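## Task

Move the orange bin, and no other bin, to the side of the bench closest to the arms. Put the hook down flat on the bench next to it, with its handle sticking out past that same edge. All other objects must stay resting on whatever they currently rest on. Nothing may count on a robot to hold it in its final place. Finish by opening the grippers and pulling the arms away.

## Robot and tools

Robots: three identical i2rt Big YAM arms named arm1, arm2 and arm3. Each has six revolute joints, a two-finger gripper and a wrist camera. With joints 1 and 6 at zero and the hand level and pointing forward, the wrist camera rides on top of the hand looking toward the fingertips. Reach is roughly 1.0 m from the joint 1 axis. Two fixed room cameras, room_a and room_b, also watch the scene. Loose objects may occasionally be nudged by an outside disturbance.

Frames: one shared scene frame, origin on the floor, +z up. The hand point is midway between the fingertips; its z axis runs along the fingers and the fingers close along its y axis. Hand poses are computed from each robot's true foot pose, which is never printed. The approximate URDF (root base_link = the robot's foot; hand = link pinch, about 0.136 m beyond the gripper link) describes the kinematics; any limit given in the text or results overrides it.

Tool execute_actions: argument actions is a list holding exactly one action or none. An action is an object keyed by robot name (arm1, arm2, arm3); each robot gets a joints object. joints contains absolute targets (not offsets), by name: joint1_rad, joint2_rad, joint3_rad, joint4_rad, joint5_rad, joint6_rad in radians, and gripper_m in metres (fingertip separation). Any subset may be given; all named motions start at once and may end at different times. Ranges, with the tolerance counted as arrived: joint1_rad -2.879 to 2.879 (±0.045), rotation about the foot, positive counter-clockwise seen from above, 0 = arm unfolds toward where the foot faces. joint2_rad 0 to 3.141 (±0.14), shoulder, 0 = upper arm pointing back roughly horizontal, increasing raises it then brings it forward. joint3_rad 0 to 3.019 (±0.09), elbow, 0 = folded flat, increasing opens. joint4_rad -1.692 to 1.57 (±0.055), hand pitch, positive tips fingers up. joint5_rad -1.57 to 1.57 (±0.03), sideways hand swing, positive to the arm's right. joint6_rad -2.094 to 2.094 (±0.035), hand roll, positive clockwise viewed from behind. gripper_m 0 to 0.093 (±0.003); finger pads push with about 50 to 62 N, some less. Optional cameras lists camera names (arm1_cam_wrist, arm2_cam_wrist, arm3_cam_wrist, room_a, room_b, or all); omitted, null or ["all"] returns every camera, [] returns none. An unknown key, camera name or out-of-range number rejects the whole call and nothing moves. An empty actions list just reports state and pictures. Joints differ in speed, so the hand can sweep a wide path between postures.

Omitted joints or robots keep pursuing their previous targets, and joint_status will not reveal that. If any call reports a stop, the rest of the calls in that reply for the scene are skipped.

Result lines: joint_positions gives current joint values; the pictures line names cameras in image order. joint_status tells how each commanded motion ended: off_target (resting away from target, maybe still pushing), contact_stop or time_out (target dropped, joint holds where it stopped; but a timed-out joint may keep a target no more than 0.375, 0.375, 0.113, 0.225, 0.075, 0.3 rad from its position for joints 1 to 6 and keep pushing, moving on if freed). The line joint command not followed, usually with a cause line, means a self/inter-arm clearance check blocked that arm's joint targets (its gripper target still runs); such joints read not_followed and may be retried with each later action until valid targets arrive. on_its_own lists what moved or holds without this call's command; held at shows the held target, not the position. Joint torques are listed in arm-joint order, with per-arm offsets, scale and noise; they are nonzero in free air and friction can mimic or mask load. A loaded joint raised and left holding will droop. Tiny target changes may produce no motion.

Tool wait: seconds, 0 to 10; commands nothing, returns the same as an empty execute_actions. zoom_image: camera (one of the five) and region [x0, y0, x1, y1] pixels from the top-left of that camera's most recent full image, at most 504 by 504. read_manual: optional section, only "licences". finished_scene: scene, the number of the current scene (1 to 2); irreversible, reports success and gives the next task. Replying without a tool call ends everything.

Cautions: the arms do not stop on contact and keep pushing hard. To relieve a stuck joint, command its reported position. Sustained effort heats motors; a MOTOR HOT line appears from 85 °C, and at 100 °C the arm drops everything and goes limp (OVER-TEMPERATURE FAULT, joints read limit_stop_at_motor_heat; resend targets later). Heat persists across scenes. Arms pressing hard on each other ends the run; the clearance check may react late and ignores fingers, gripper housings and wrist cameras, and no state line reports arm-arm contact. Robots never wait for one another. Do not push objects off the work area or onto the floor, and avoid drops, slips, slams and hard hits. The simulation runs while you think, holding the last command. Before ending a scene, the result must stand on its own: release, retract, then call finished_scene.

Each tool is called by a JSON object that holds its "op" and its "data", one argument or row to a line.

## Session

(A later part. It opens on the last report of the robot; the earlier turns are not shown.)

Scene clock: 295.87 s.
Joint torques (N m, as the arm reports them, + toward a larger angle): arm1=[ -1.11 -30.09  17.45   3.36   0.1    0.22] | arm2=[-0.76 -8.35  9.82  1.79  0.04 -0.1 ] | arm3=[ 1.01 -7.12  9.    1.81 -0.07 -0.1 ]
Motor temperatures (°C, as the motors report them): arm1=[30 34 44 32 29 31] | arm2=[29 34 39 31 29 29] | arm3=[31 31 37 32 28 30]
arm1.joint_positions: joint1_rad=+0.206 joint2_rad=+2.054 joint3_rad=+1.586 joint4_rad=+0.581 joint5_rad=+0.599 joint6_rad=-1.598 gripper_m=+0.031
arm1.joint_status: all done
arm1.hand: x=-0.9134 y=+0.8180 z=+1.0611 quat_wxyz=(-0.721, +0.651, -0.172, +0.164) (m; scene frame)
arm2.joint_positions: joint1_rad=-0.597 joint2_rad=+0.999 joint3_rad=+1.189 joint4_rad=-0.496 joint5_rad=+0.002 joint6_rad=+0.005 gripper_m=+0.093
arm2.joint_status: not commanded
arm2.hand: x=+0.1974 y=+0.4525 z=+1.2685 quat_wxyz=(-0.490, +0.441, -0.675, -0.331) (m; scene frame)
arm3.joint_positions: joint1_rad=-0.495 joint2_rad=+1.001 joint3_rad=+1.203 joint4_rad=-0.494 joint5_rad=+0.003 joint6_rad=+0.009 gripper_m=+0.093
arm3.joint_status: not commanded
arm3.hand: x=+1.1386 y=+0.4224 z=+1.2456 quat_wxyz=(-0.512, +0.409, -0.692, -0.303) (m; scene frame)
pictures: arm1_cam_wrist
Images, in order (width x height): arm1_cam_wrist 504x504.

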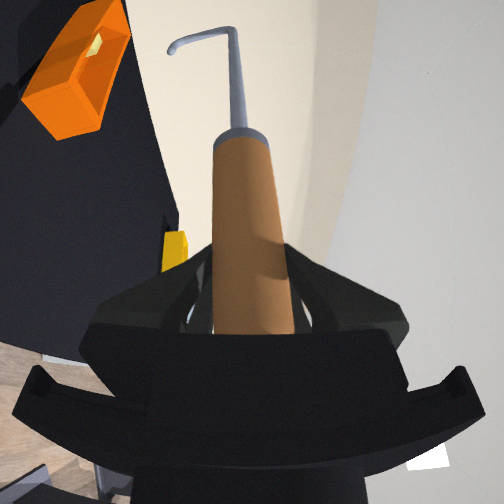

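{"op": "execute_actions", "data": {
  "actions": [
    {"arm1":{"joints":{"joint1_rad":0.125,"joint2_rad":2.14,"joint3_rad":1.79,"joint4_rad":0.52,"joint5_rad":0.57,"joint6_rad":-1.55}}}
  ],
  "cameras": ["arm1_cam_wrist","room_a","room_b"]
}}

{"op": "zoom_image", "data": {
  "camera": "room_a",
  "region": [260, 280, 420, 440]
}}

{"op": "zoom_image", "data": {
  "camera": "room_b",
  "region": [90, 120, 210, 210]
}}

Scene clock: 304.27 s.
Joint torques (N m, as the arm reports them, + toward a larger angle): arm1=[  0.92 -32.03  18.48   3.14   0.06   0.27] | arm2=[-0.86 -8.47  9.83  1.83  0.04 -0.1 ] | arm3=[ 1.33 -7.23  8.94  1.74 -0.07 -0.08]
Motor temperatures (°C, as the motors report them): arm1=[30 34 45 32 29 31] | arm2=[29 34 39 31 29 29] | arm3=[31 31 37 32 28 30]
arm1.joint_positions: joint1_rad=+0.116 joint2_rad=+2.180 joint3_rad=+1.702 joint4_rad=+0.485 joint5_rad=+0.571 joint6_rad=-1.586 gripper_m=+0.031
arm1.joint_status: joint6_rad time_out (moved +0.012 of +0.048); the others done
arm1.on_its_own: joint6_rad reads -1.586 and still pushes toward -1.550 since a time_out
arm1.hand: x=-0.8454 y=+0.8531 z=+1.0027 quat_wxyz=(-0.682, +0.681, -0.184, +0.194) (m; scene frame)
arm2.joint_positions: joint1_rad=-0.597 joint2_rad=+0.999 joint3_rad=+1.189 joint4_rad=-0.496 joint5_rad=+0.002 joint6_rad=+0.005 gripper_m=+0.093
arm2.joint_status: not commanded
arm2.hand: x=+0.1974 y=+0.4525 z=+1.2685 quat_wxyz=(-0.490, +0.441, -0.675, -0.331) (m; scene frame)
arm3.joint_positions: joint1_rad=-0.495 joint2_rad=+1.001 joint3_rad=+1.203 joint4_rad=-0.494 joint5_rad=+0.003 joint6_rad=+0.009 gripper_m=+0.093
arm3.joint_status: not commanded
arm3.hand: x=+1.1386 y=+0.4224 z=+1.2456 quat_wxyz=(-0.512, +0.409, -0.692, -0.303) (m; scene frame)
pictures: arm1_cam_wrist, room_a, room_b
Images, in order (width x height): arm1_cam_wrist 504x504, room_a 504x504, room_b 504x504.

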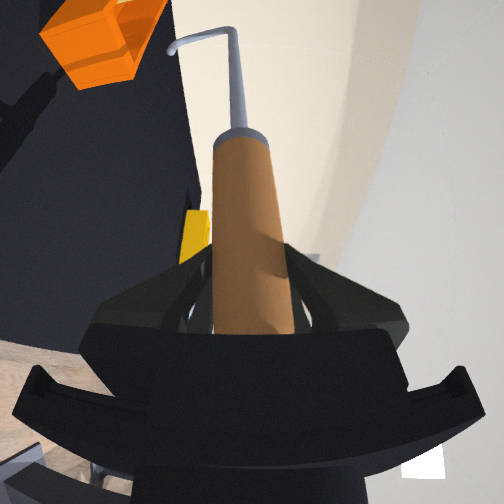

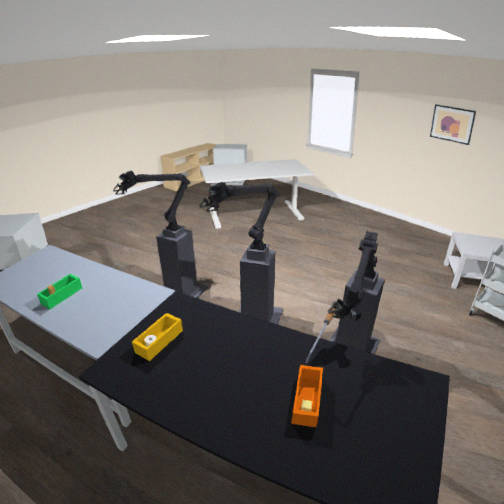

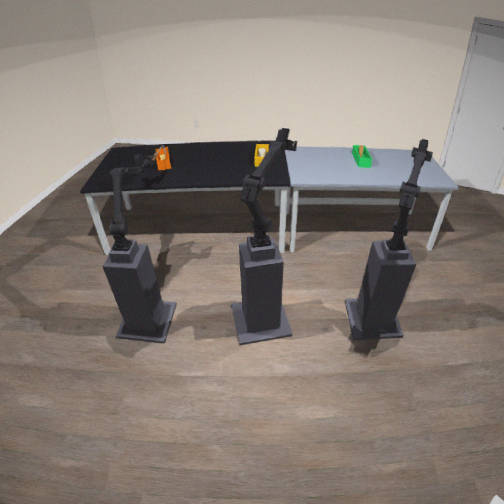

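Region (260, 280, 420, 440) of room_a's 504x504 image, scaled by 3.150, with more detail than that image has.

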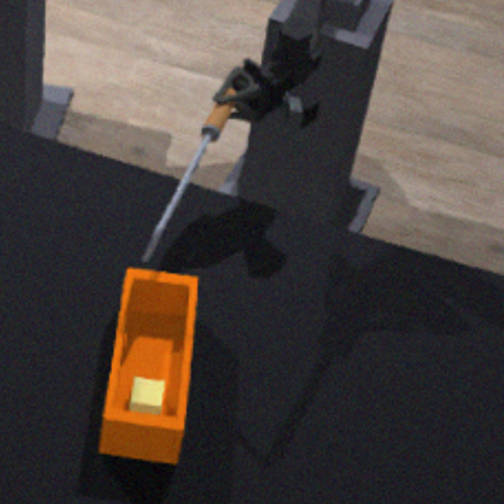

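Region (90, 120, 210, 210) of room_b's 504x504 image, scaled by 4.200, with more detail than that image has; it fills the top 378 rows of this view, and the rest is white.

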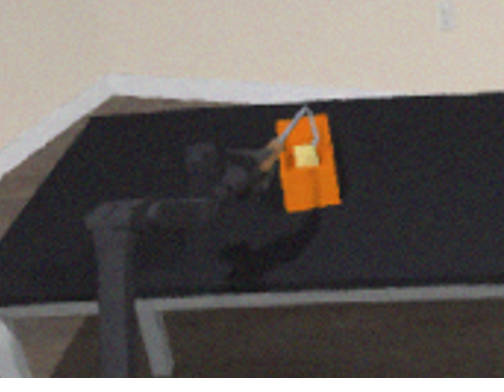

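{"op": "execute_actions", "data": {
  "actions": [
    {"arm1":{"joints":{"joint1_rad":0.145,"joint2_rad":2.2,"joint4_rad":0.55}}}
  ],
  "cameras": ["arm1_cam_wrist","room_a"]
}}

{"op": "zoom_image", "data": {
  "camera": "room_a",
  "region": [260, 280, 420, 440]
}}

Scene clock: 312.17 s.
Joint torques (N m, as the arm reports them, + toward a larger angle): arm1=[  0.56 -30.85  17.96   3.63   0.15   0.24] | arm2=[-0.77 -8.42  9.84  1.82  0.03 -0.11] | arm3=[ 1.12 -7.12  8.99  1.82 -0.1  -0.08]
Motor temperatures (°C, as the motors report them): arm1=[30 34 47 32 29 31] | arm2=[29 34 39 31 29 29] | arm3=[31 31 37 32 28 30]
arm1.joint_positions: joint1_rad=+0.140 joint2_rad=+2.233 joint3_rad=+1.705 joint4_rad=+0.500 joint5_rad=+0.570 joint6_rad=-1.585 gripper_m=+0.031
arm1.joint_status: all done
arm1.hand: x=-0.8662 y=+0.8590 z=+0.9630 quat_wxyz=(-0.672, +0.695, -0.172, +0.189) (m; scene frame)
arm2.joint_positions: joint1_rad=-0.597 joint2_rad=+0.999 joint3_rad=+1.189 joint4_rad=-0.496 joint5_rad=+0.002 joint6_rad=+0.005 gripper_m=+0.093
arm2.joint_status: not commanded
arm2.hand: x=+0.1974 y=+0.4525 z=+1.2685 quat_wxyz=(-0.490, +0.441, -0.675, -0.331) (m; scene frame)
arm3.joint_positions: joint1_rad=-0.495 joint2_rad=+1.001 joint3_rad=+1.203 joint4_rad=-0.494 joint5_rad=+0.003 joint6_rad=+0.009 gripper_m=+0.093
arm3.joint_status: not commanded
arm3.hand: x=+1.1386 y=+0.4224 z=+1.2456 quat_wxyz=(-0.512, +0.409, -0.692, -0.303) (m; scene frame)
pictures: arm1_cam_wrist, room_a
Images, in order (width x height): arm1_cam_wrist 504x504, room_a 504x504.

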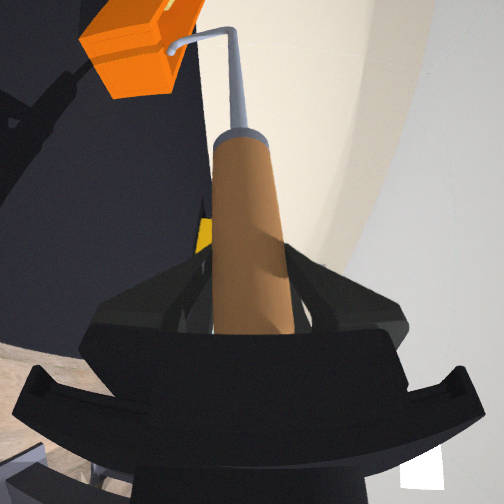

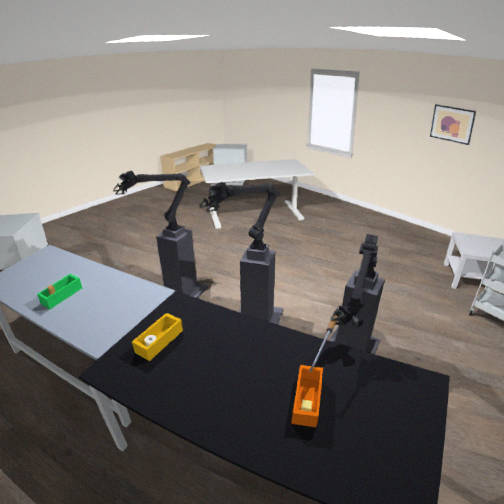

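Region (260, 280, 420, 440) of room_a's 504x504 image, scaled by 3.150, with more detail than that image has.

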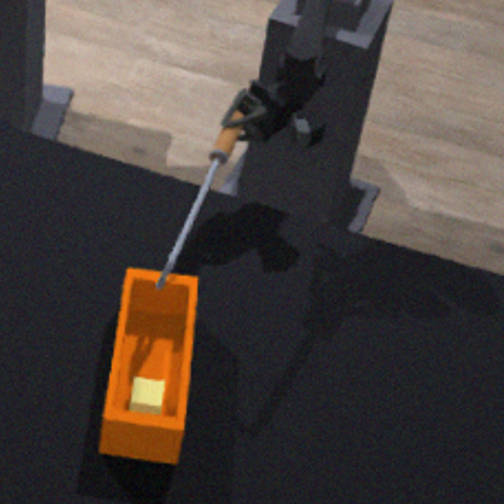

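{"op": "execute_actions", "data": {
  "actions": [
    {"arm1":{"joints":{"joint2_rad":2.33,"joint3_rad":1.865,"joint4_rad":0.635}}}
  ],
  "cameras": ["arm1_cam_wrist","room_a"]
}}

{"op": "zoom_image", "data": {
  "camera": "room_a",
  "region": [260, 280, 420, 440]
}}

Scene clock: 319.33 s.
Joint torques (N m, as the arm reports them, + toward a larger angle): arm1=[ -0.52 -33.96  16.92   3.62   0.11   0.21] | arm2=[-0.92 -8.36  9.86  1.78  0.03 -0.11] | arm3=[ 0.97 -7.09  9.02  1.8  -0.08 -0.09]
Motor temperatures (°C, as the motors report them): arm1=[30 34 47 32 29 31] | arm2=[29 34 39 31 29 29] | arm3=[31 31 37 32 28 30]
arm1.joint_positions: joint1_rad=+0.140 joint2_rad=+2.371 joint3_rad=+1.791 joint4_rad=+0.589 joint5_rad=+0.570 joint6_rad=-1.581 gripper_m=+0.031
arm1.joint_status: all done
arm1.hand: x=-0.8673 y=+0.8812 z=+0.9123 quat_wxyz=(-0.685, +0.682, -0.177, +0.184) (m; scene frame)
arm2.joint_positions: joint1_rad=-0.597 joint2_rad=+0.999 joint3_rad=+1.189 joint4_rad=-0.496 joint5_rad=+0.002 joint6_rad=+0.005 gripper_m=+0.093
arm2.joint_status: not commanded
arm2.hand: x=+0.1974 y=+0.4525 z=+1.2685 quat_wxyz=(-0.490, +0.441, -0.675, -0.331) (m; scene frame)
arm3.joint_positions: joint1_rad=-0.495 joint2_rad=+1.001 joint3_rad=+1.203 joint4_rad=-0.494 joint5_rad=+0.003 joint6_rad=+0.009 gripper_m=+0.093
arm3.joint_status: not commanded
arm3.hand: x=+1.1386 y=+0.4224 z=+1.2456 quat_wxyz=(-0.512, +0.409, -0.692, -0.303) (m; scene frame)
pictures: arm1_cam_wrist, room_a
Images, in order (width x height): arm1_cam_wrist 504x504, room_a 504x504.

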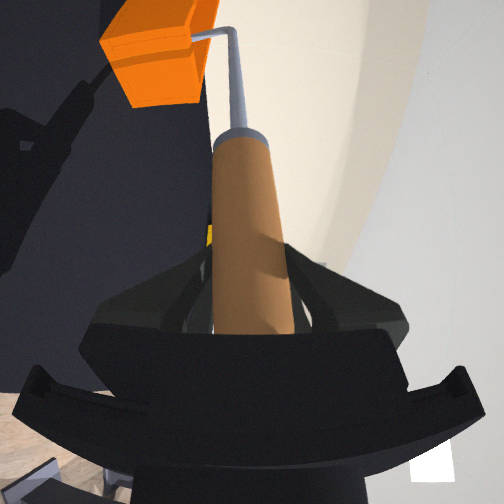

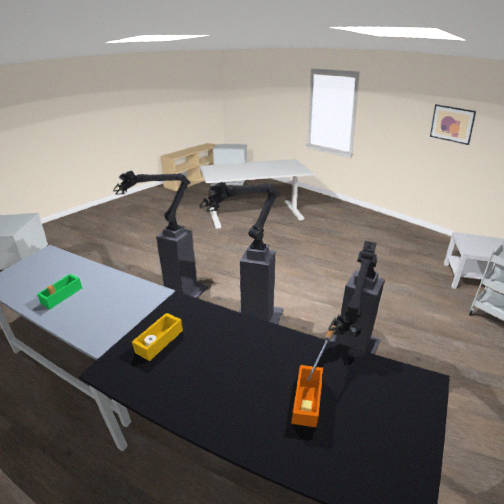

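Region (260, 280, 420, 440) of room_a's 504x504 image, scaled by 3.150, with more detail than that image has.

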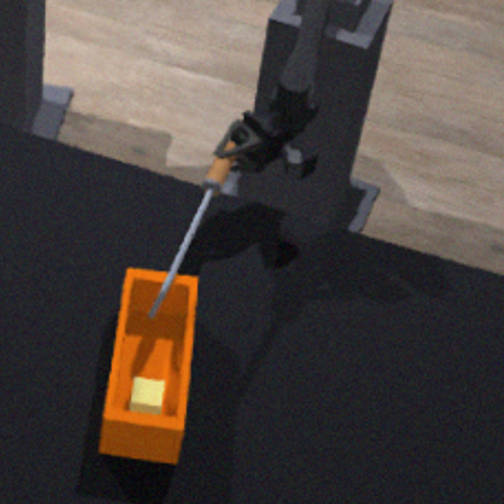

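{"op": "execute_actions", "data": {
  "actions": [
    {"arm1":{"joints":{"joint1_rad":0.13,"joint2_rad":2.11,"joint3_rad":1.27,"joint4_rad":0.96,"joint5_rad":0.4}}}
  ],
  "cameras": ["arm1_cam_wrist","room_a"]
}}

{"op": "zoom_image", "data": {
  "camera": "room_a",
  "region": [260, 280, 420, 440]
}}

Scene clock: 329.17 s.
Joint torques (N m, as the arm reports them, + toward a larger angle): arm1=[ -0.87 -28.55  11.76   3.57   0.04   0.22] | arm2=[-0.74 -8.47  9.85  1.78  0.05 -0.1 ] | arm3=[ 1.11 -6.87  8.97  1.72 -0.08 -0.1 ]
Motor temperatures (°C, as the motors report them): arm1=[30 35 46 32 29 31] | arm2=[29 34 39 31 29 29] | arm3=[31 31 37 32 28 30]
arm1.joint_positions: joint1_rad=+0.136 joint2_rad=+2.158 joint3_rad=+1.227 joint4_rad=+0.916 joint5_rad=+0.401 joint6_rad=-1.580 gripper_m=+0.031
arm1.joint_status: all done
arm1.hand: x=-0.8828 y=+0.7494 z=+0.8731 quat_wxyz=(-0.690, +0.702, -0.118, +0.129) (m; scene frame)
arm2.joint_positions: joint1_rad=-0.597 joint2_rad=+0.999 joint3_rad=+1.189 joint4_rad=-0.496 joint5_rad=+0.002 joint6_rad=+0.005 gripper_m=+0.093
arm2.joint_status: not commanded
arm2.hand: x=+0.1974 y=+0.4525 z=+1.2685 quat_wxyz=(-0.490, +0.441, -0.675, -0.331) (m; scene frame)
arm3.joint_positions: joint1_rad=-0.495 joint2_rad=+1.001 joint3_rad=+1.203 joint4_rad=-0.494 joint5_rad=+0.003 joint6_rad=+0.009 gripper_m=+0.093
arm3.joint_status: not commanded
arm3.hand: x=+1.1386 y=+0.4224 z=+1.2456 quat_wxyz=(-0.512, +0.409, -0.692, -0.303) (m; scene frame)
pictures: arm1_cam_wrist, room_a
Images, in order (width x height): arm1_cam_wrist 504x504, room_a 504x504.

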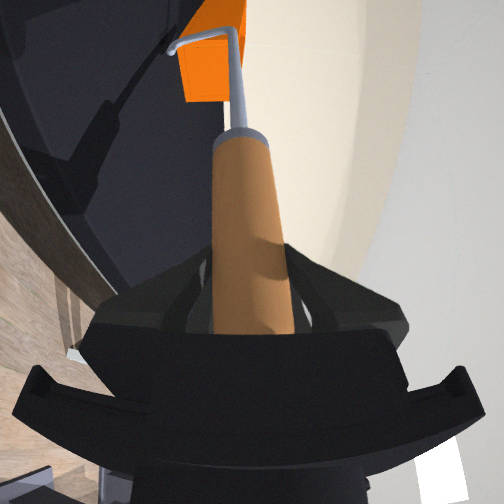

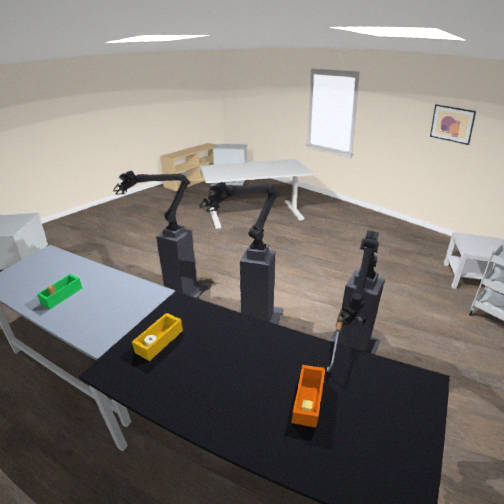

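Region (260, 280, 420, 440) of room_a's 504x504 image, scaled by 3.150, with more detail than that image has.

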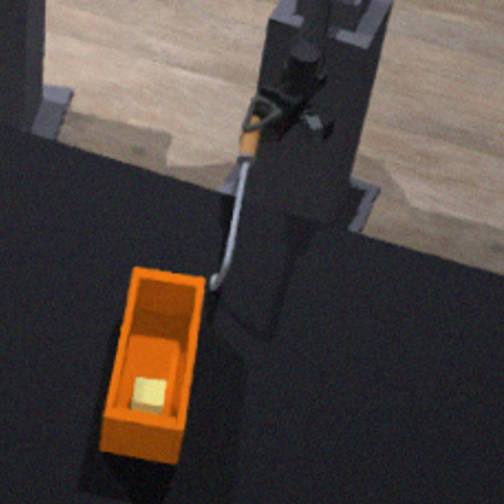

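{"op": "execute_actions", "data": {
  "actions": [
    {"arm1":{"joints":{"joint2_rad":1.95}}}
  ],
  "cameras": []
}}

{"op": "execute_actions", "data": {
  "actions": [
    {"arm1":{"joints":{"joint1_rad":0.15,"joint2_rad":2.16,"joint3_rad":1.83,"joint4_rad":0.6,"joint5_rad":0.57}}}
  ],
  "cameras": []
}}

{"op": "execute_actions", "data": {
  "actions": [
    {"arm1":{"joints":{"joint2_rad":2.33,"joint4_rad":0.64}}}
  ],
  "cameras": ["arm1_cam_wrist","room_a"]
}}

{"op": "zoom_image", "data": {
  "camera": "room_a",
  "region": [260, 280, 420, 440]
}}

Scene clock: 341.10 s.
Joint torques (N m, as the arm reports them, + toward a larger angle): arm1=[ -0.55 -24.78  13.04   3.     0.04   0.2 ] | arm2=[-0.78 -8.51  9.82  1.8   0.04 -0.1 ] | arm3=[ 1.09 -7.    9.05  1.72 -0.08 -0.1 ]
Motor temperatures (°C, as the motors report them): arm1=[30 34 44 32 29 31] | arm2=[29 34 39 31 29 29] | arm3=[31 31 37 32 28 30]
arm1.joint_positions: joint1_rad=+0.136 joint2_rad=+1.972 joint3_rad=+1.227 joint4_rad=+0.925 joint5_rad=+0.401 joint6_rad=-1.578 gripper_m=+0.031
arm1.joint_status: all done
arm1.hand: x=-0.8828 y=+0.7427 z=+1.0107 quat_wxyz=(-0.755, +0.632, -0.134, +0.112) (m; scene frame)
arm2.joint_positions: joint1_rad=-0.597 joint2_rad=+0.999 joint3_rad=+1.189 joint4_rad=-0.496 joint5_rad=+0.002 joint6_rad=+0.005 gripper_m=+0.093
arm2.joint_status: not commanded
arm2.hand: x=+0.1974 y=+0.4525 z=+1.2685 quat_wxyz=(-0.490, +0.441, -0.675, -0.331) (m; scene frame)
arm3.joint_positions: joint1_rad=-0.495 joint2_rad=+1.001 joint3_rad=+1.203 joint4_rad=-0.494 joint5_rad=+0.003 joint6_rad=+0.009 gripper_m=+0.093
arm3.joint_status: not commanded
arm3.hand: x=+1.1386 y=+0.4224 z=+1.2456 quat_wxyz=(-0.512, +0.409, -0.692, -0.303) (m; scene frame)
pictures: none
No camera images: the call's "cameras" was empty. Leave "cameras" out to get every camera's image.

Scene clock: 342.60 s.
Joint torques (N m, as the arm reports them, + toward a larger angle): arm1=[ -0.08 -33.16  17.26   3.26   0.12   0.17] | arm2=[-1.02 -8.47  9.82  1.84  0.04 -0.1 ] | arm3=[ 0.96 -7.08  8.98  1.81 -0.09 -0.1 ]
Motor temperatures (°C, as the motors report them): arm1=[30 34 44 32 29 31] | arm2=[29 34 39 31 29 29] | arm3=[31 31 37 32 28 30]
arm1.joint_positions: joint1_rad=+0.143 joint2_rad=+2.194 joint3_rad=+1.757 joint4_rad=+0.558 joint5_rad=+0.570 joint6_rad=-1.582 gripper_m=+0.031
arm1.joint_status: all done
arm1.hand: x=-0.8690 y=+0.8638 z=+1.0376 quat_wxyz=(-0.722, +0.644, -0.188, +0.171) (m; scene frame)
arm2.joint_positions: joint1_rad=-0.597 joint2_rad=+0.999 joint3_rad=+1.189 joint4_rad=-0.496 joint5_rad=+0.002 joint6_rad=+0.005 gripper_m=+0.093
arm2.joint_status: not commanded
arm2.hand: x=+0.1974 y=+0.4525 z=+1.2685 quat_wxyz=(-0.490, +0.441, -0.675, -0.331) (m; scene frame)
arm3.joint_positions: joint1_rad=-0.495 joint2_rad=+1.001 joint3_rad=+1.203 joint4_rad=-0.494 joint5_rad=+0.003 joint6_rad=+0.009 gripper_m=+0.093
arm3.joint_status: not commanded
arm3.hand: x=+1.1386 y=+0.4224 z=+1.2456 quat_wxyz=(-0.512, +0.409, -0.692, -0.303) (m; scene frame)
pictures: none
No camera images: the call's "cameras" was empty. Leave "cameras" out to get every camera's image.

Scene clock: 343.73 s.
Joint torques (N m, as the arm reports them, + toward a larger angle): arm1=[ -0.23 -32.53  15.47   2.17   0.11  -0.07] | arm2=[-0.92 -8.5   9.81  1.79  0.03 -0.11] | arm3=[ 0.93 -6.82  8.95  1.72 -0.09 -0.08]
Motor temperatures (°C, as the motors report them): arm1=[30 35 44 32 29 31] | arm2=[29 34 39 31 29 29] | arm3=[31 31 38 32 28 30]
arm1.joint_positions: joint1_rad=+0.143 joint2_rad=+2.362 joint3_rad=+1.771 joint4_rad=+0.630 joint5_rad=+0.570 joint6_rad=-1.552 gripper_m=+0.031
arm1.joint_status: all done
arm1.hand: x=-0.8695 y=+0.8770 z=+0.9189 quat_wxyz=(-0.698, +0.669, -0.189, +0.170) (m; scene frame)
arm2.joint_positions: joint1_rad=-0.597 joint2_rad=+0.999 joint3_rad=+1.189 joint4_rad=-0.496 joint5_rad=+0.002 joint6_rad=+0.005 gripper_m=+0.093
arm2.joint_status: not commanded
arm2.hand: x=+0.1974 y=+0.4525 z=+1.2685 quat_wxyz=(-0.490, +0.441, -0.675, -0.331) (m; scene frame)
arm3.joint_positions: joint1_rad=-0.495 joint2_rad=+1.001 joint3_rad=+1.203 joint4_rad=-0.494 joint5_rad=+0.003 joint6_rad=+0.009 gripper_m=+0.093
arm3.joint_status: not commanded
arm3.hand: x=+1.1386 y=+0.4224 z=+1.2456 quat_wxyz=(-0.512, +0.409, -0.692, -0.303) (m; scene frame)
pictures: arm1_cam_wrist, room_a
Images, in order (width x height): arm1_cam_wrist 504x504, room_a 504x504.

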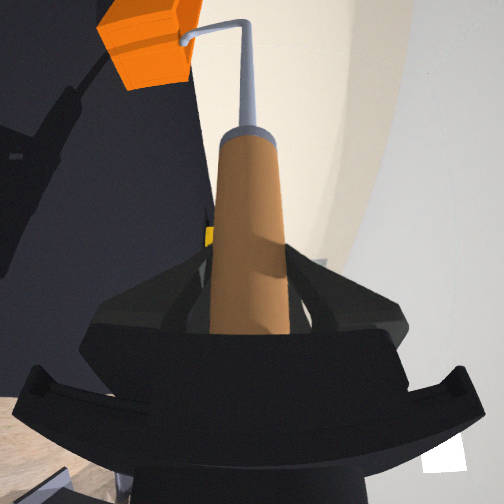

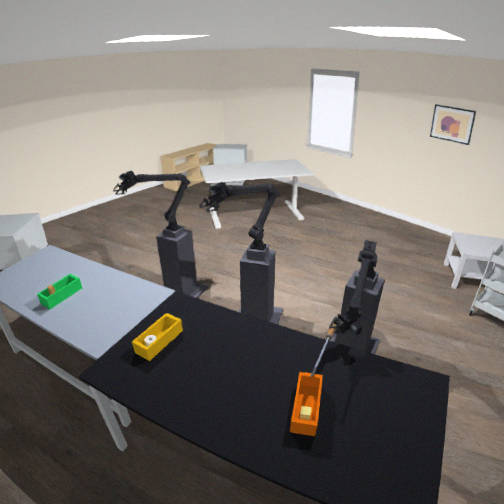

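Region (260, 280, 420, 440) of room_a's 504x504 image, scaled by 3.150, with more detail than that image has.

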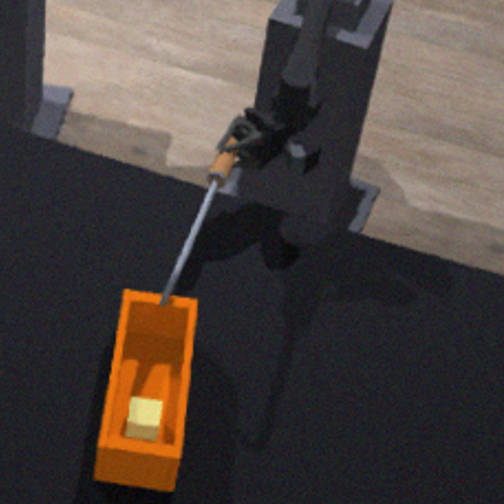

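{"op": "execute_actions", "data": {
  "actions": [
    {"arm1":{"joints":{"joint2_rad":2.24}}}
  ],
  "cameras": []
}}

{"op": "execute_actions", "data": {
  "actions": [
    {"arm1":{"joints":{"joint2_rad":2.43,"joint3_rad":2.21}}}
  ],
  "cameras": []
}}

{"op": "execute_actions", "data": {
  "actions": [
    {"arm1":{"joints":{"joint4_rad":0.4}}}
  ],
  "cameras": ["arm1_cam_wrist","room_a"]
}}

{"op": "zoom_image", "data": {
  "camera": "room_a",
  "region": [260, 290, 420, 450]
}}

Scene clock: 356.07 s.
Joint torques (N m, as the arm reports them, + toward a larger angle): arm1=[  0.35 -34.37  15.86   3.08   0.08   0.2 ] | arm2=[-0.85 -8.51  9.82  1.84  0.04 -0.1 ] | arm3=[ 1.09 -6.8   8.98  1.75 -0.1  -0.09]
Motor temperatures (°C, as the motors report them): arm1=[30 35 45 32 29 31] | arm2=[29 34 40 31 29 29] | arm3=[31 31 38 32 28 30]
arm1.joint_positions: joint1_rad=+0.143 joint2_rad=+2.291 joint3_rad=+1.771 joint4_rad=+0.608 joint5_rad=+0.570 joint6_rad=-1.575 gripper_m=+0.031
arm1.joint_status: all done
arm1.hand: x=-0.8695 y=+0.8745 z=+0.9742 quat_wxyz=(-0.712, +0.655, -0.187, +0.172) (m; scene frame)
arm2.joint_positions: joint1_rad=-0.597 joint2_rad=+0.999 joint3_rad=+1.189 joint4_rad=-0.496 joint5_rad=+0.002 joint6_rad=+0.005 gripper_m=+0.093
arm2.joint_status: not commanded
arm2.hand: x=+0.1974 y=+0.4525 z=+1.2685 quat_wxyz=(-0.490, +0.441, -0.675, -0.331) (m; scene frame)
arm3.joint_positions: joint1_rad=-0.495 joint2_rad=+1.001 joint3_rad=+1.203 joint4_rad=-0.494 joint5_rad=+0.003 joint6_rad=+0.009 gripper_m=+0.093
arm3.joint_status: not commanded
arm3.hand: x=+1.1386 y=+0.4224 z=+1.2456 quat_wxyz=(-0.512, +0.409, -0.692, -0.303) (m; scene frame)
pictures: none
No camera images: the call's "cameras" was empty. Leave "cameras" out to get every camera's image.

Scene clock: 357.37 s.
Joint torques (N m, as the arm reports them, + toward a larger angle): arm1=[ -0.7  -36.15  18.56   3.1   -0.02   0.17] | arm2=[-0.77 -8.47  9.81  1.84  0.03 -0.11] | arm3=[ 1.29 -7.08  8.94  1.79 -0.1  -0.1 ]
Motor temperatures (°C, as the motors report them): arm1=[30 35 45 32 29 31] | arm2=[29 34 40 31 29 29] | arm3=[31 31 38 32 28 30]
arm1.joint_positions: joint1_rad=+0.143 joint2_rad=+2.481 joint3_rad=+2.127 joint4_rad=+0.603 joint5_rad=+0.571 joint6_rad=-1.579 gripper_m=+0.031
arm1.joint_status: all done
arm1.hand: x=-0.8728 y=+0.9352 z=+1.0052 quat_wxyz=(-0.761, +0.597, -0.202, +0.155) (m; scene frame)
arm2.joint_positions: joint1_rad=-0.597 joint2_rad=+0.999 joint3_rad=+1.189 joint4_rad=-0.496 joint5_rad=+0.002 joint6_rad=+0.005 gripper_m=+0.093
arm2.joint_status: not commanded
arm2.hand: x=+0.1974 y=+0.4525 z=+1.2685 quat_wxyz=(-0.490, +0.441, -0.675, -0.331) (m; scene frame)
arm3.joint_positions: joint1_rad=-0.495 joint2_rad=+1.001 joint3_rad=+1.203 joint4_rad=-0.494 joint5_rad=+0.003 joint6_rad=+0.009 gripper_m=+0.093
arm3.joint_status: not commanded
arm3.hand: x=+1.1386 y=+0.4224 z=+1.2456 quat_wxyz=(-0.512, +0.409, -0.692, -0.303) (m; scene frame)
pictures: none
No camera images: the call's "cameras" was empty. Leave "cameras" out to get every camera's image.

Scene clock: 358.30 s.
Joint torques (N m, as the arm reports them, + toward a larger angle): arm1=[ -0.1  -36.92  18.55   3.01   0.08   0.2 ] | arm2=[-0.95 -8.41  9.83  1.81  0.05 -0.1 ] | arm3=[ 1.25 -7.01  9.05  1.74 -0.09 -0.08]
Motor temperatures (°C, as the motors report them): arm1=[30 35 46 32 29 31] | arm2=[29 34 40 31 29 29] | arm3=[31 31 38 32 28 30]
arm1.joint_positions: joint1_rad=+0.143 joint2_rad=+2.481 joint3_rad=+2.127 joint4_rad=+0.371 joint5_rad=+0.571 joint6_rad=-1.580 gripper_m=+0.031
arm1.joint_status: all done
arm1.hand: x=-0.8731 y=+0.9417 z=+0.9550 quat_wxyz=(-0.688, +0.680, -0.178, +0.182) (m; scene frame)
arm2.joint_positions: joint1_rad=-0.597 joint2_rad=+0.999 joint3_rad=+1.189 joint4_rad=-0.496 joint5_rad=+0.002 joint6_rad=+0.005 gripper_m=+0.093
arm2.joint_status: not commanded
arm2.hand: x=+0.1974 y=+0.4525 z=+1.2685 quat_wxyz=(-0.490, +0.441, -0.675, -0.331) (m; scene frame)
arm3.joint_positions: joint1_rad=-0.495 joint2_rad=+1.001 joint3_rad=+1.203 joint4_rad=-0.494 joint5_rad=+0.003 joint6_rad=+0.009 gripper_m=+0.093
arm3.joint_status: not commanded
arm3.hand: x=+1.1386 y=+0.4224 z=+1.2456 quat_wxyz=(-0.512, +0.409, -0.692, -0.303) (m; scene frame)
pictures: arm1_cam_wrist, room_a
Images, in order (width x height): arm1_cam_wrist 504x504, room_a 504x504.

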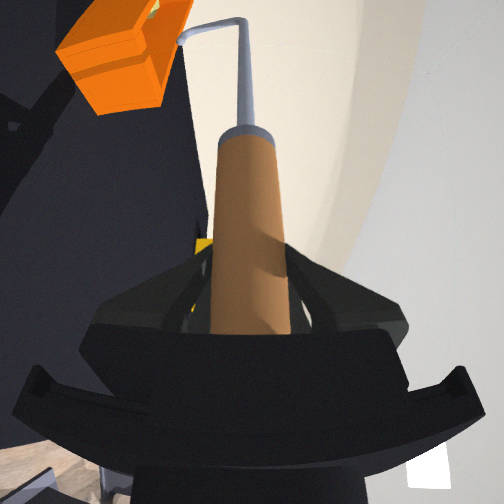

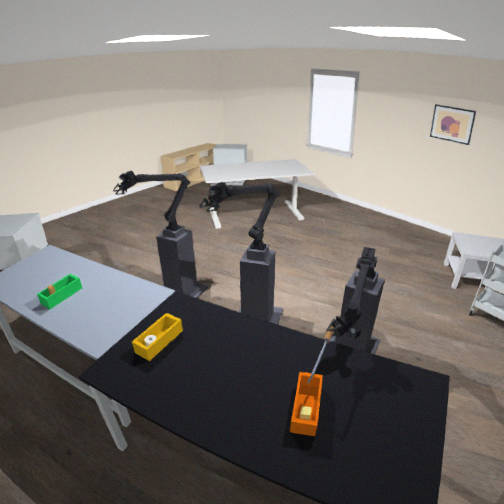

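Region (260, 290, 420, 450) of room_a's 504x504 image, scaled by 3.150, with more detail than that image has.

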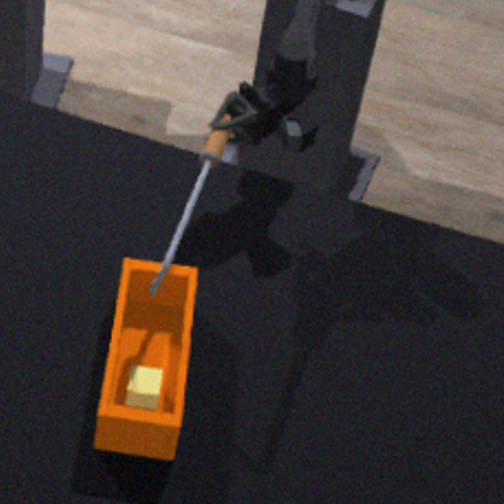

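{"op": "execute_actions", "data": {
  "actions": [
    {"arm1":{"joints":{"joint2_rad":2.5}}}
  ],
  "cameras": ["arm1_cam_wrist","room_a"]
}}

{"op": "zoom_image", "data": {
  "camera": "room_a",
  "region": [260, 290, 420, 450]
}}

Scene clock: 365.60 s.
Joint torques (N m, as the arm reports them, + toward a larger angle): arm1=[  0.61 -35.84  18.2    3.15   0.06   0.2 ] | arm2=[-0.92 -8.49  9.8   1.82  0.04 -0.1 ] | arm3=[ 1.17 -7.08  8.99  1.79 -0.1  -0.09]
Motor temperatures (°C, as the motors report them): arm1=[30 36 47 32 29 31] | arm2=[29 34 40 31 29 29] | arm3=[31 31 38 32 28 30]
arm1.joint_positions: joint1_rad=+0.143 joint2_rad=+2.538 joint3_rad=+2.127 joint4_rad=+0.367 joint5_rad=+0.571 joint6_rad=-1.580 gripper_m=+0.031
arm1.joint_status: all done
arm1.hand: x=-0.8731 y=+0.9429 z=+0.9020 quat_wxyz=(-0.668, +0.700, -0.171, +0.189) (m; scene frame)
arm2.joint_positions: joint1_rad=-0.597 joint2_rad=+0.999 joint3_rad=+1.189 joint4_rad=-0.496 joint5_rad=+0.002 joint6_rad=+0.005 gripper_m=+0.093
arm2.joint_status: not commanded
arm2.hand: x=+0.1974 y=+0.4525 z=+1.2685 quat_wxyz=(-0.490, +0.441, -0.675, -0.331) (m; scene frame)
arm3.joint_positions: joint1_rad=-0.495 joint2_rad=+1.001 joint3_rad=+1.203 joint4_rad=-0.494 joint5_rad=+0.003 joint6_rad=+0.009 gripper_m=+0.093
arm3.joint_status: not commanded
arm3.hand: x=+1.1386 y=+0.4224 z=+1.2456 quat_wxyz=(-0.512, +0.409, -0.692, -0.303) (m; scene frame)
pictures: arm1_cam_wrist, room_a
Images, in order (width x height): arm1_cam_wrist 504x504, room_a 504x504.

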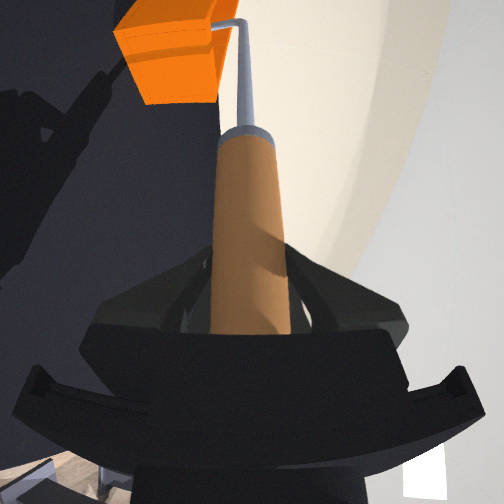

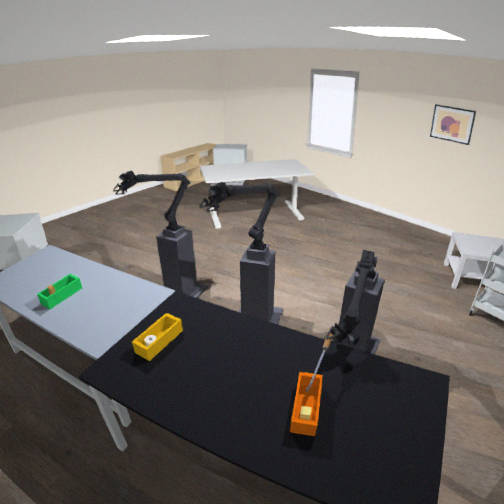

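Region (260, 290, 420, 450) of room_a's 504x504 image, scaled by 3.150, with more detail than that image has.

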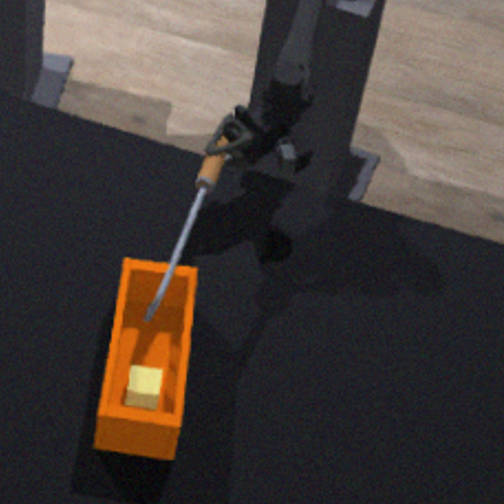

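{"op": "execute_actions", "data": {
  "actions": [
    {"arm1":{"joints":{"joint2_rad":2.4,"joint3_rad":1.89,"joint4_rad":0.53}}}
  ],
  "cameras": ["arm1_cam_wrist"]
}}

{"op": "execute_actions", "data": {
  "actions": [
    {"arm1":{"joints":{"joint2_rad":2.285,"joint3_rad":1.665,"joint4_rad":0.67}}}
  ],
  "cameras": ["arm1_cam_wrist","room_a"]
}}

Scene clock: 385.70 s.
Joint torques (N m, as the arm reports them, + toward a larger angle): arm1=[  0.56 -34.15  12.41   3.19   0.31   0.08] | arm2=[-0.76 -8.5   9.8   1.85  0.05 -0.1 ] | arm3=[ 0.9  -7.12  8.98  1.8  -0.09 -0.09]
Motor temperatures (°C, as the motors report them): arm1=[30 37 49 32 29 31] | arm2=[29 34 40 31 29 29] | arm3=[31 31 38 32 28 30]
arm1.joint_positions: joint1_rad=+0.143 joint2_rad=+2.437 joint3_rad=+1.867 joint4_rad=+0.498 joint5_rad=+0.566 joint6_rad=-1.563 gripper_m=+0.031
arm1.joint_status: all done
arm1.hand: x=-0.8711 y=+0.8966 z=+0.8768 quat_wxyz=(-0.660, +0.708, -0.172, +0.184) (m; scene frame)
arm2.joint_positions: joint1_rad=-0.597 joint2_rad=+0.999 joint3_rad=+1.189 joint4_rad=-0.496 joint5_rad=+0.002 joint6_rad=+0.005 gripper_m=+0.093
arm2.joint_status: not commanded
arm2.hand: x=+0.1974 y=+0.4525 z=+1.2685 quat_wxyz=(-0.490, +0.441, -0.675, -0.331) (m; scene frame)
arm3.joint_positions: joint1_rad=-0.495 joint2_rad=+1.001 joint3_rad=+1.203 joint4_rad=-0.494 joint5_rad=+0.003 joint6_rad=+0.009 gripper_m=+0.093
arm3.joint_status: not commanded
arm3.hand: x=+1.1386 y=+0.4224 z=+1.2456 quat_wxyz=(-0.512, +0.409, -0.692, -0.303) (m; scene frame)
pictures: arm1_cam_wrist
Images, in order (width x height): arm1_cam_wrist 504x504.

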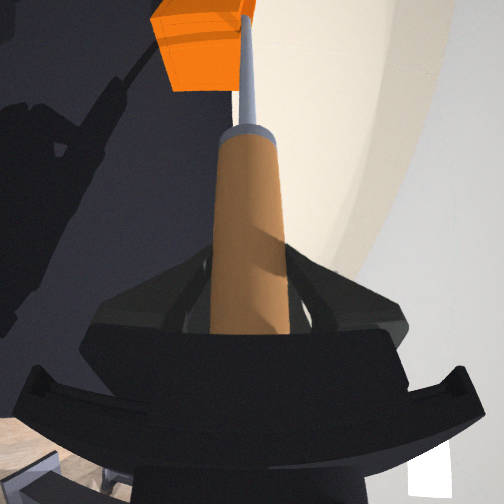

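Scene clock: 386.60 s.
Joint torques (N m, as the arm reports them, + toward a larger angle): arm1=[ -0.14 -33.53  11.05   3.56   0.3    0.09] | arm2=[-0.82 -8.45  9.78  1.79  0.04 -0.1 ] | arm3=[ 0.88 -7.09  8.93  1.78 -0.09 -0.11]
Motor temperatures (°C, as the motors report them): arm1=[30 37 49 32 29 31] | arm2=[29 34 40 31 29 29] | arm3=[31 31 38 32 28 30]
arm1.joint_positions: joint1_rad=+0.143 joint2_rad=+2.338 joint3_rad=+1.650 joint4_rad=+0.628 joint5_rad=+0.567 joint6_rad=-1.568 gripper_m=+0.031
arm1.joint_status: all done
arm1.hand: x=-0.8684 y=+0.8495 z=+0.8745 quat_wxyz=(-0.663, +0.705, -0.172, +0.185) (m; scene frame)
arm2.joint_positions: joint1_rad=-0.597 joint2_rad=+0.999 joint3_rad=+1.189 joint4_rad=-0.496 joint5_rad=+0.002 joint6_rad=+0.005 gripper_m=+0.093
arm2.joint_status: not commanded
arm2.hand: x=+0.1974 y=+0.4525 z=+1.2685 quat_wxyz=(-0.490, +0.441, -0.675, -0.331) (m; scene frame)
arm3.joint_positions: joint1_rad=-0.495 joint2_rad=+1.001 joint3_rad=+1.203 joint4_rad=-0.494 joint5_rad=+0.003 joint6_rad=+0.009 gripper_m=+0.093
arm3.joint_status: not commanded
arm3.hand: x=+1.1386 y=+0.4224 z=+1.2456 quat_wxyz=(-0.512, +0.409, -0.692, -0.303) (m; scene frame)
pictures: arm1_cam_wrist, room_a
Images, in order (width x height): arm1_cam_wrist 504x504, room_a 504x504.

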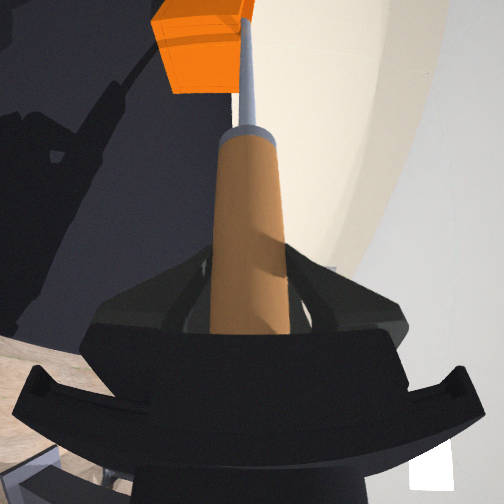

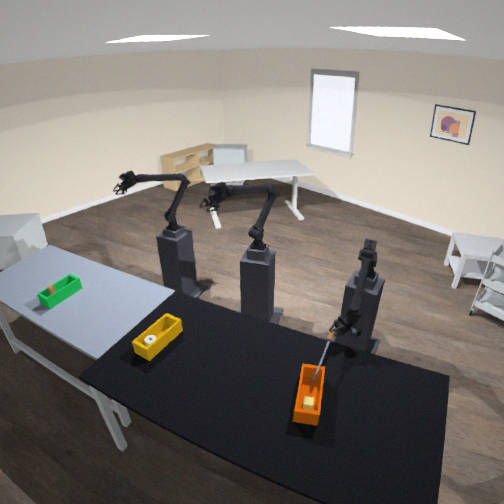

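Pulling works. Continue.

{"op": "execute_actions", "data": {
  "actions": [
    {"arm1":{"joints":{"joint2_rad":2.15,"joint3_rad":1.39,"joint4_rad":0.82}}}
  ],
  "cameras": ["arm1_cam_wrist"]
}}

{"op": "execute_actions", "data": {
  "actions": [
    {"arm1":{"joints":{"joint2_rad":2.025,"joint3_rad":1.13,"joint4_rad":0.955}}}
  ],
  "cameras": ["arm1_cam_wrist"]
}}

{"op": "execute_actions", "data": {
  "actions": [
    {"arm1":{"joints":{"joint2_rad":1.92,"joint3_rad":0.89,"joint4_rad":1.085}}}
  ],
  "cameras": ["arm1_cam_wrist","room_a"]
}}

{"op": "zoom_image", "data": {
  "camera": "room_a",
  "region": [260, 270, 420, 430]
}}

Scene clock: 392.80 s.
Joint torques (N m, as the arm reports them, + toward a larger angle): arm1=[ -0.22 -29.93  10.66   3.58   0.3    0.1 ] | arm2=[-0.89 -8.5   9.79  1.82  0.03 -0.11] | arm3=[ 1.12 -6.81  8.92  1.79 -0.09 -0.09]
Motor temperatures (°C, as the motors report them): arm1=[30 37 47 32 29 31] | arm2=[29 34 40 31 29 29] | arm3=[31 31 38 32 28 30]
arm1.joint_positions: joint1_rad=+0.143 joint2_rad=+2.194 joint3_rad=+1.368 joint4_rad=+0.773 joint5_rad=+0.567 joint6_rad=-1.574 gripper_m=+0.031
arm1.joint_status: all done
arm1.hand: x=-0.8643 y=+0.7780 z=+0.8809 quat_wxyz=(-0.665, +0.702, -0.171, +0.186) (m; scene frame)
arm2.joint_positions: joint1_rad=-0.597 joint2_rad=+0.999 joint3_rad=+1.189 joint4_rad=-0.496 joint5_rad=+0.002 joint6_rad=+0.005 gripper_m=+0.093
arm2.joint_status: not commanded
arm2.hand: x=+0.1974 y=+0.4525 z=+1.2685 quat_wxyz=(-0.490, +0.441, -0.675, -0.331) (m; scene frame)
arm3.joint_positions: joint1_rad=-0.495 joint2_rad=+1.001 joint3_rad=+1.203 joint4_rad=-0.494 joint5_rad=+0.003 joint6_rad=+0.009 gripper_m=+0.093
arm3.joint_status: not commanded
arm3.hand: x=+1.1386 y=+0.4224 z=+1.2456 quat_wxyz=(-0.512, +0.409, -0.692, -0.303) (m; scene frame)
pictures: arm1_cam_wrist
Images, in order (width x height): arm1_cam_wrist 504x504.

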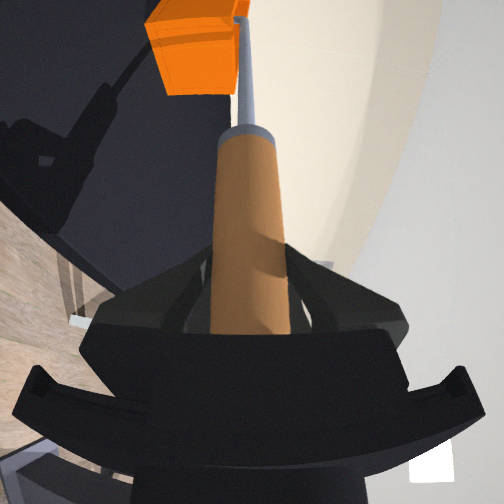

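Scene clock: 393.80 s.
Joint torques (N m, as the arm reports them, + toward a larger angle): arm1=[ -0.27 -26.57   9.72   3.46   0.27   0.15] | arm2=[-0.92 -8.38  9.84  1.82  0.03 -0.1 ] | arm3=[ 1.2  -6.94  8.91  1.81 -0.08 -0.07]
Motor temperatures (°C, as the motors report them): arm1=[30 37 46 32 29 31] | arm2=[29 34 40 31 29 29] | arm3=[31 31 38 32 28 30]
arm1.joint_positions: joint1_rad=+0.143 joint2_rad=+2.065 joint3_rad=+1.110 joint4_rad=+0.907 joint5_rad=+0.567 joint6_rad=-1.576 gripper_m=+0.031
arm1.joint_status: all done
arm1.hand: x=-0.8601 y=+0.7031 z=+0.8847 quat_wxyz=(-0.667, +0.701, -0.171, +0.186) (m; scene frame)
arm2.joint_positions: joint1_rad=-0.597 joint2_rad=+0.999 joint3_rad=+1.189 joint4_rad=-0.496 joint5_rad=+0.002 joint6_rad=+0.005 gripper_m=+0.093
arm2.joint_status: not commanded
arm2.hand: x=+0.1974 y=+0.4525 z=+1.2685 quat_wxyz=(-0.490, +0.441, -0.675, -0.331) (m; scene frame)
arm3.joint_positions: joint1_rad=-0.495 joint2_rad=+1.001 joint3_rad=+1.203 joint4_rad=-0.494 joint5_rad=+0.003 joint6_rad=+0.009 gripper_m=+0.093
arm3.joint_status: not commanded
arm3.hand: x=+1.1386 y=+0.4224 z=+1.2456 quat_wxyz=(-0.512, +0.409, -0.692, -0.303) (m; scene frame)
pictures: arm1_cam_wrist
Images, in order (width x height): arm1_cam_wrist 504x504.

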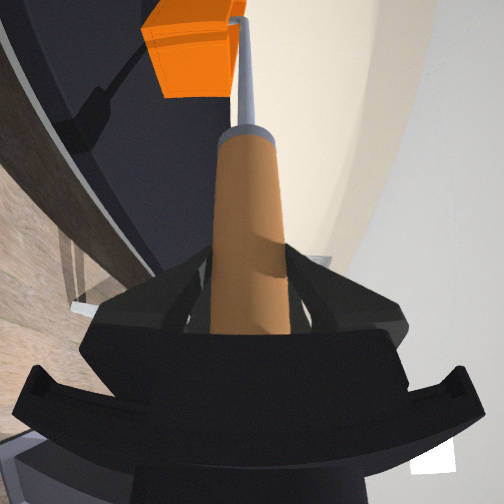

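Scene clock: 394.73 s.
Joint torques (N m, as the arm reports them, + toward a larger angle): arm1=[  0.43 -22.96   8.52   3.57   0.23   0.18] | arm2=[-0.95 -8.44  9.83  1.81  0.04 -0.11] | arm3=[ 1.25 -6.92  8.94  1.72 -0.1  -0.09]
Motor temperatures (°C, as the motors report them): arm1=[30 37 46 32 29 31] | arm2=[29 34 40 31 29 29] | arm3=[31 31 38 32 28 30]
arm1.joint_positions: joint1_rad=+0.143 joint2_rad=+1.956 joint3_rad=+0.869 joint4_rad=+1.038 joint5_rad=+0.567 joint6_rad=-1.577 gripper_m=+0.031
arm1.joint_status: all done
arm1.hand: x=-0.8557 y=+0.6261 z=+0.8820 quat_wxyz=(-0.666, +0.702, -0.170, +0.187) (m; scene frame)
arm2.joint_positions: joint1_rad=-0.597 joint2_rad=+0.999 joint3_rad=+1.189 joint4_rad=-0.496 joint5_rad=+0.002 joint6_rad=+0.005 gripper_m=+0.093
arm2.joint_status: not commanded
arm2.hand: x=+0.1974 y=+0.4525 z=+1.2685 quat_wxyz=(-0.490, +0.441, -0.675, -0.331) (m; scene frame)
arm3.joint_positions: joint1_rad=-0.495 joint2_rad=+1.001 joint3_rad=+1.203 joint4_rad=-0.494 joint5_rad=+0.003 joint6_rad=+0.009 gripper_m=+0.093
arm3.joint_status: not commanded
arm3.hand: x=+1.1386 y=+0.4224 z=+1.2456 quat_wxyz=(-0.512, +0.409, -0.692, -0.303) (m; scene frame)
pictures: arm1_cam_wrist, room_a
Images, in order (width x height): arm1_cam_wrist 504x504, room_a 504x504.

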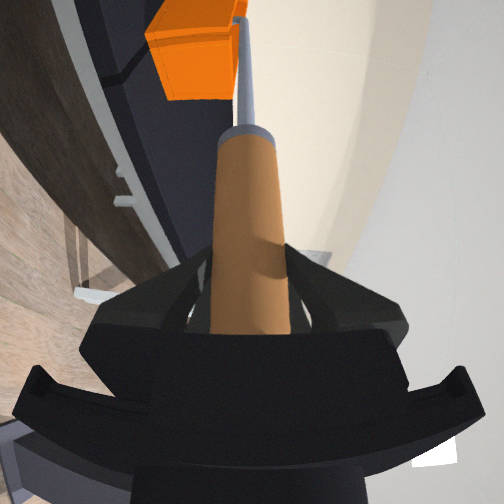

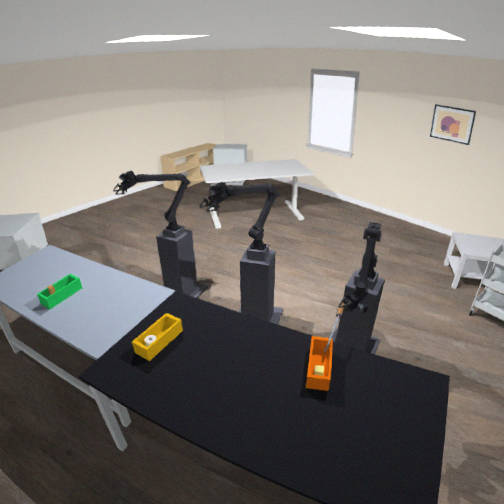

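Region (260, 270, 420, 430) of room_a's 504x504 image, scaled by 3.150, with more detail than that image has.

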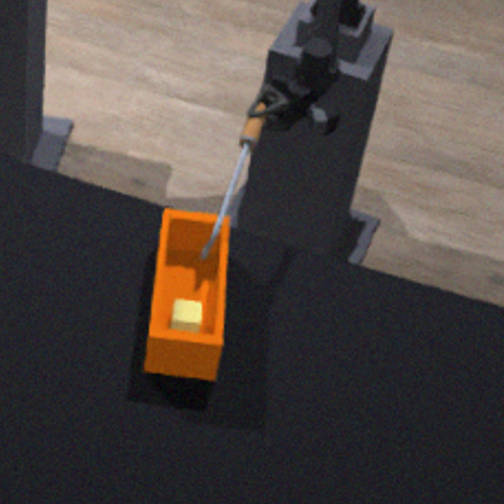

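{"op": "execute_actions", "data": {
  "actions": [
    {"arm1":{"joints":{"joint1_rad":0.18,"joint2_rad":1.805,"joint3_rad":0.635,"joint4_rad":1.22}}}
  ],
  "cameras": ["arm1_cam_wrist","room_a","room_b"]
}}

{"op": "zoom_image", "data": {
  "camera": "room_b",
  "region": [90, 140, 210, 230]
}}

Scene clock: 405.77 s.
Joint torques (N m, as the arm reports them, + toward a larger angle): arm1=[ -0.33 -18.77   7.44   3.39   0.19   0.19] | arm2=[-0.96 -8.37  9.84  1.85  0.04 -0.1 ] | arm3=[ 1.34 -6.94  8.99  1.74 -0.1  -0.09]
Motor temperatures (°C, as the motors report them): arm1=[30 36 43 32 29 31] | arm2=[29 34 40 31 29 29] | arm3=[31 31 38 32 28 30]
arm1.joint_positions: joint1_rad=+0.176 joint2_rad=+1.832 joint3_rad=+0.614 joint4_rad=+1.174 joint5_rad=+0.567 joint6_rad=-1.577 gripper_m=+0.031
arm1.joint_status: all done
arm1.hand: x=-0.8683 y=+0.5405 z=+0.8859 quat_wxyz=(-0.671, +0.703, -0.159, +0.176) (m; scene frame)
arm2.joint_positions: joint1_rad=-0.597 joint2_rad=+0.999 joint3_rad=+1.189 joint4_rad=-0.496 joint5_rad=+0.002 joint6_rad=+0.005 gripper_m=+0.093
arm2.joint_status: not commanded
arm2.hand: x=+0.1974 y=+0.4525 z=+1.2685 quat_wxyz=(-0.490, +0.441, -0.675, -0.331) (m; scene frame)
arm3.joint_positions: joint1_rad=-0.495 joint2_rad=+1.001 joint3_rad=+1.203 joint4_rad=-0.494 joint5_rad=+0.003 joint6_rad=+0.009 gripper_m=+0.093
arm3.joint_status: not commanded
arm3.hand: x=+1.1386 y=+0.4224 z=+1.2456 quat_wxyz=(-0.512, +0.409, -0.692, -0.303) (m; scene frame)
pictures: arm1_cam_wrist, room_a, room_b
Images, in order (width x height): arm1_cam_wrist 504x504, room_a 504x504, room_b 504x504.

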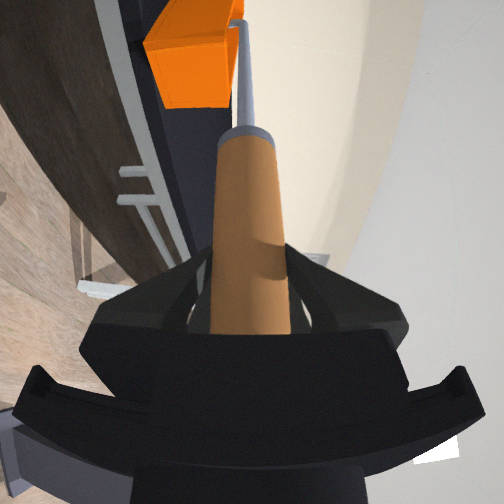

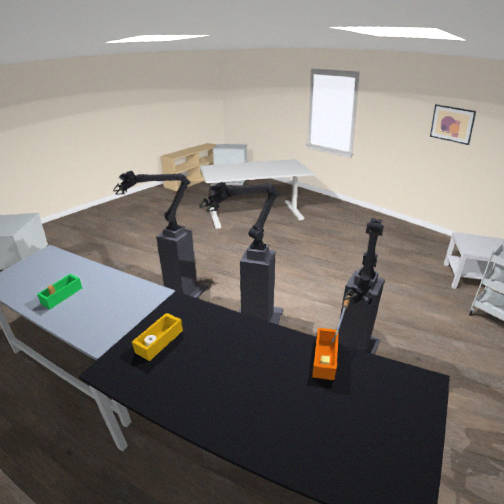

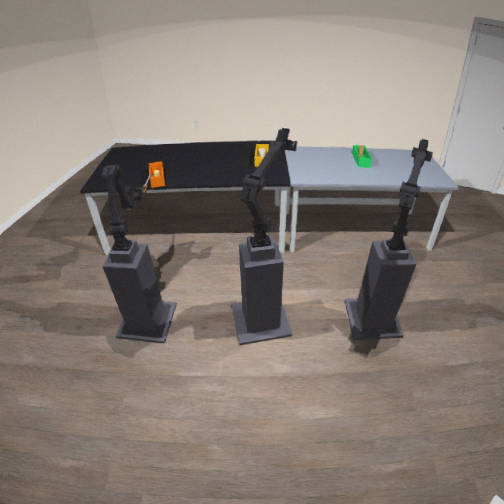

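Region (90, 140, 210, 230) of room_b's 504x504 image, scaled by 4.200, with more detail than that image has; it fills the top 378 rows of this view, and the rest is white.

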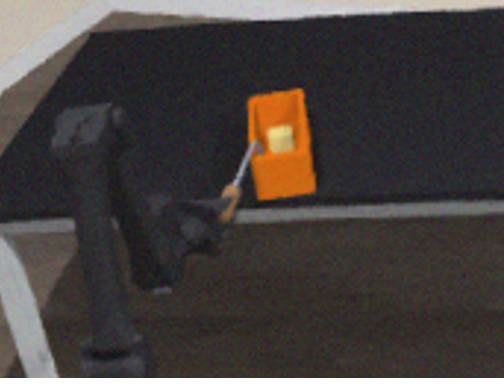

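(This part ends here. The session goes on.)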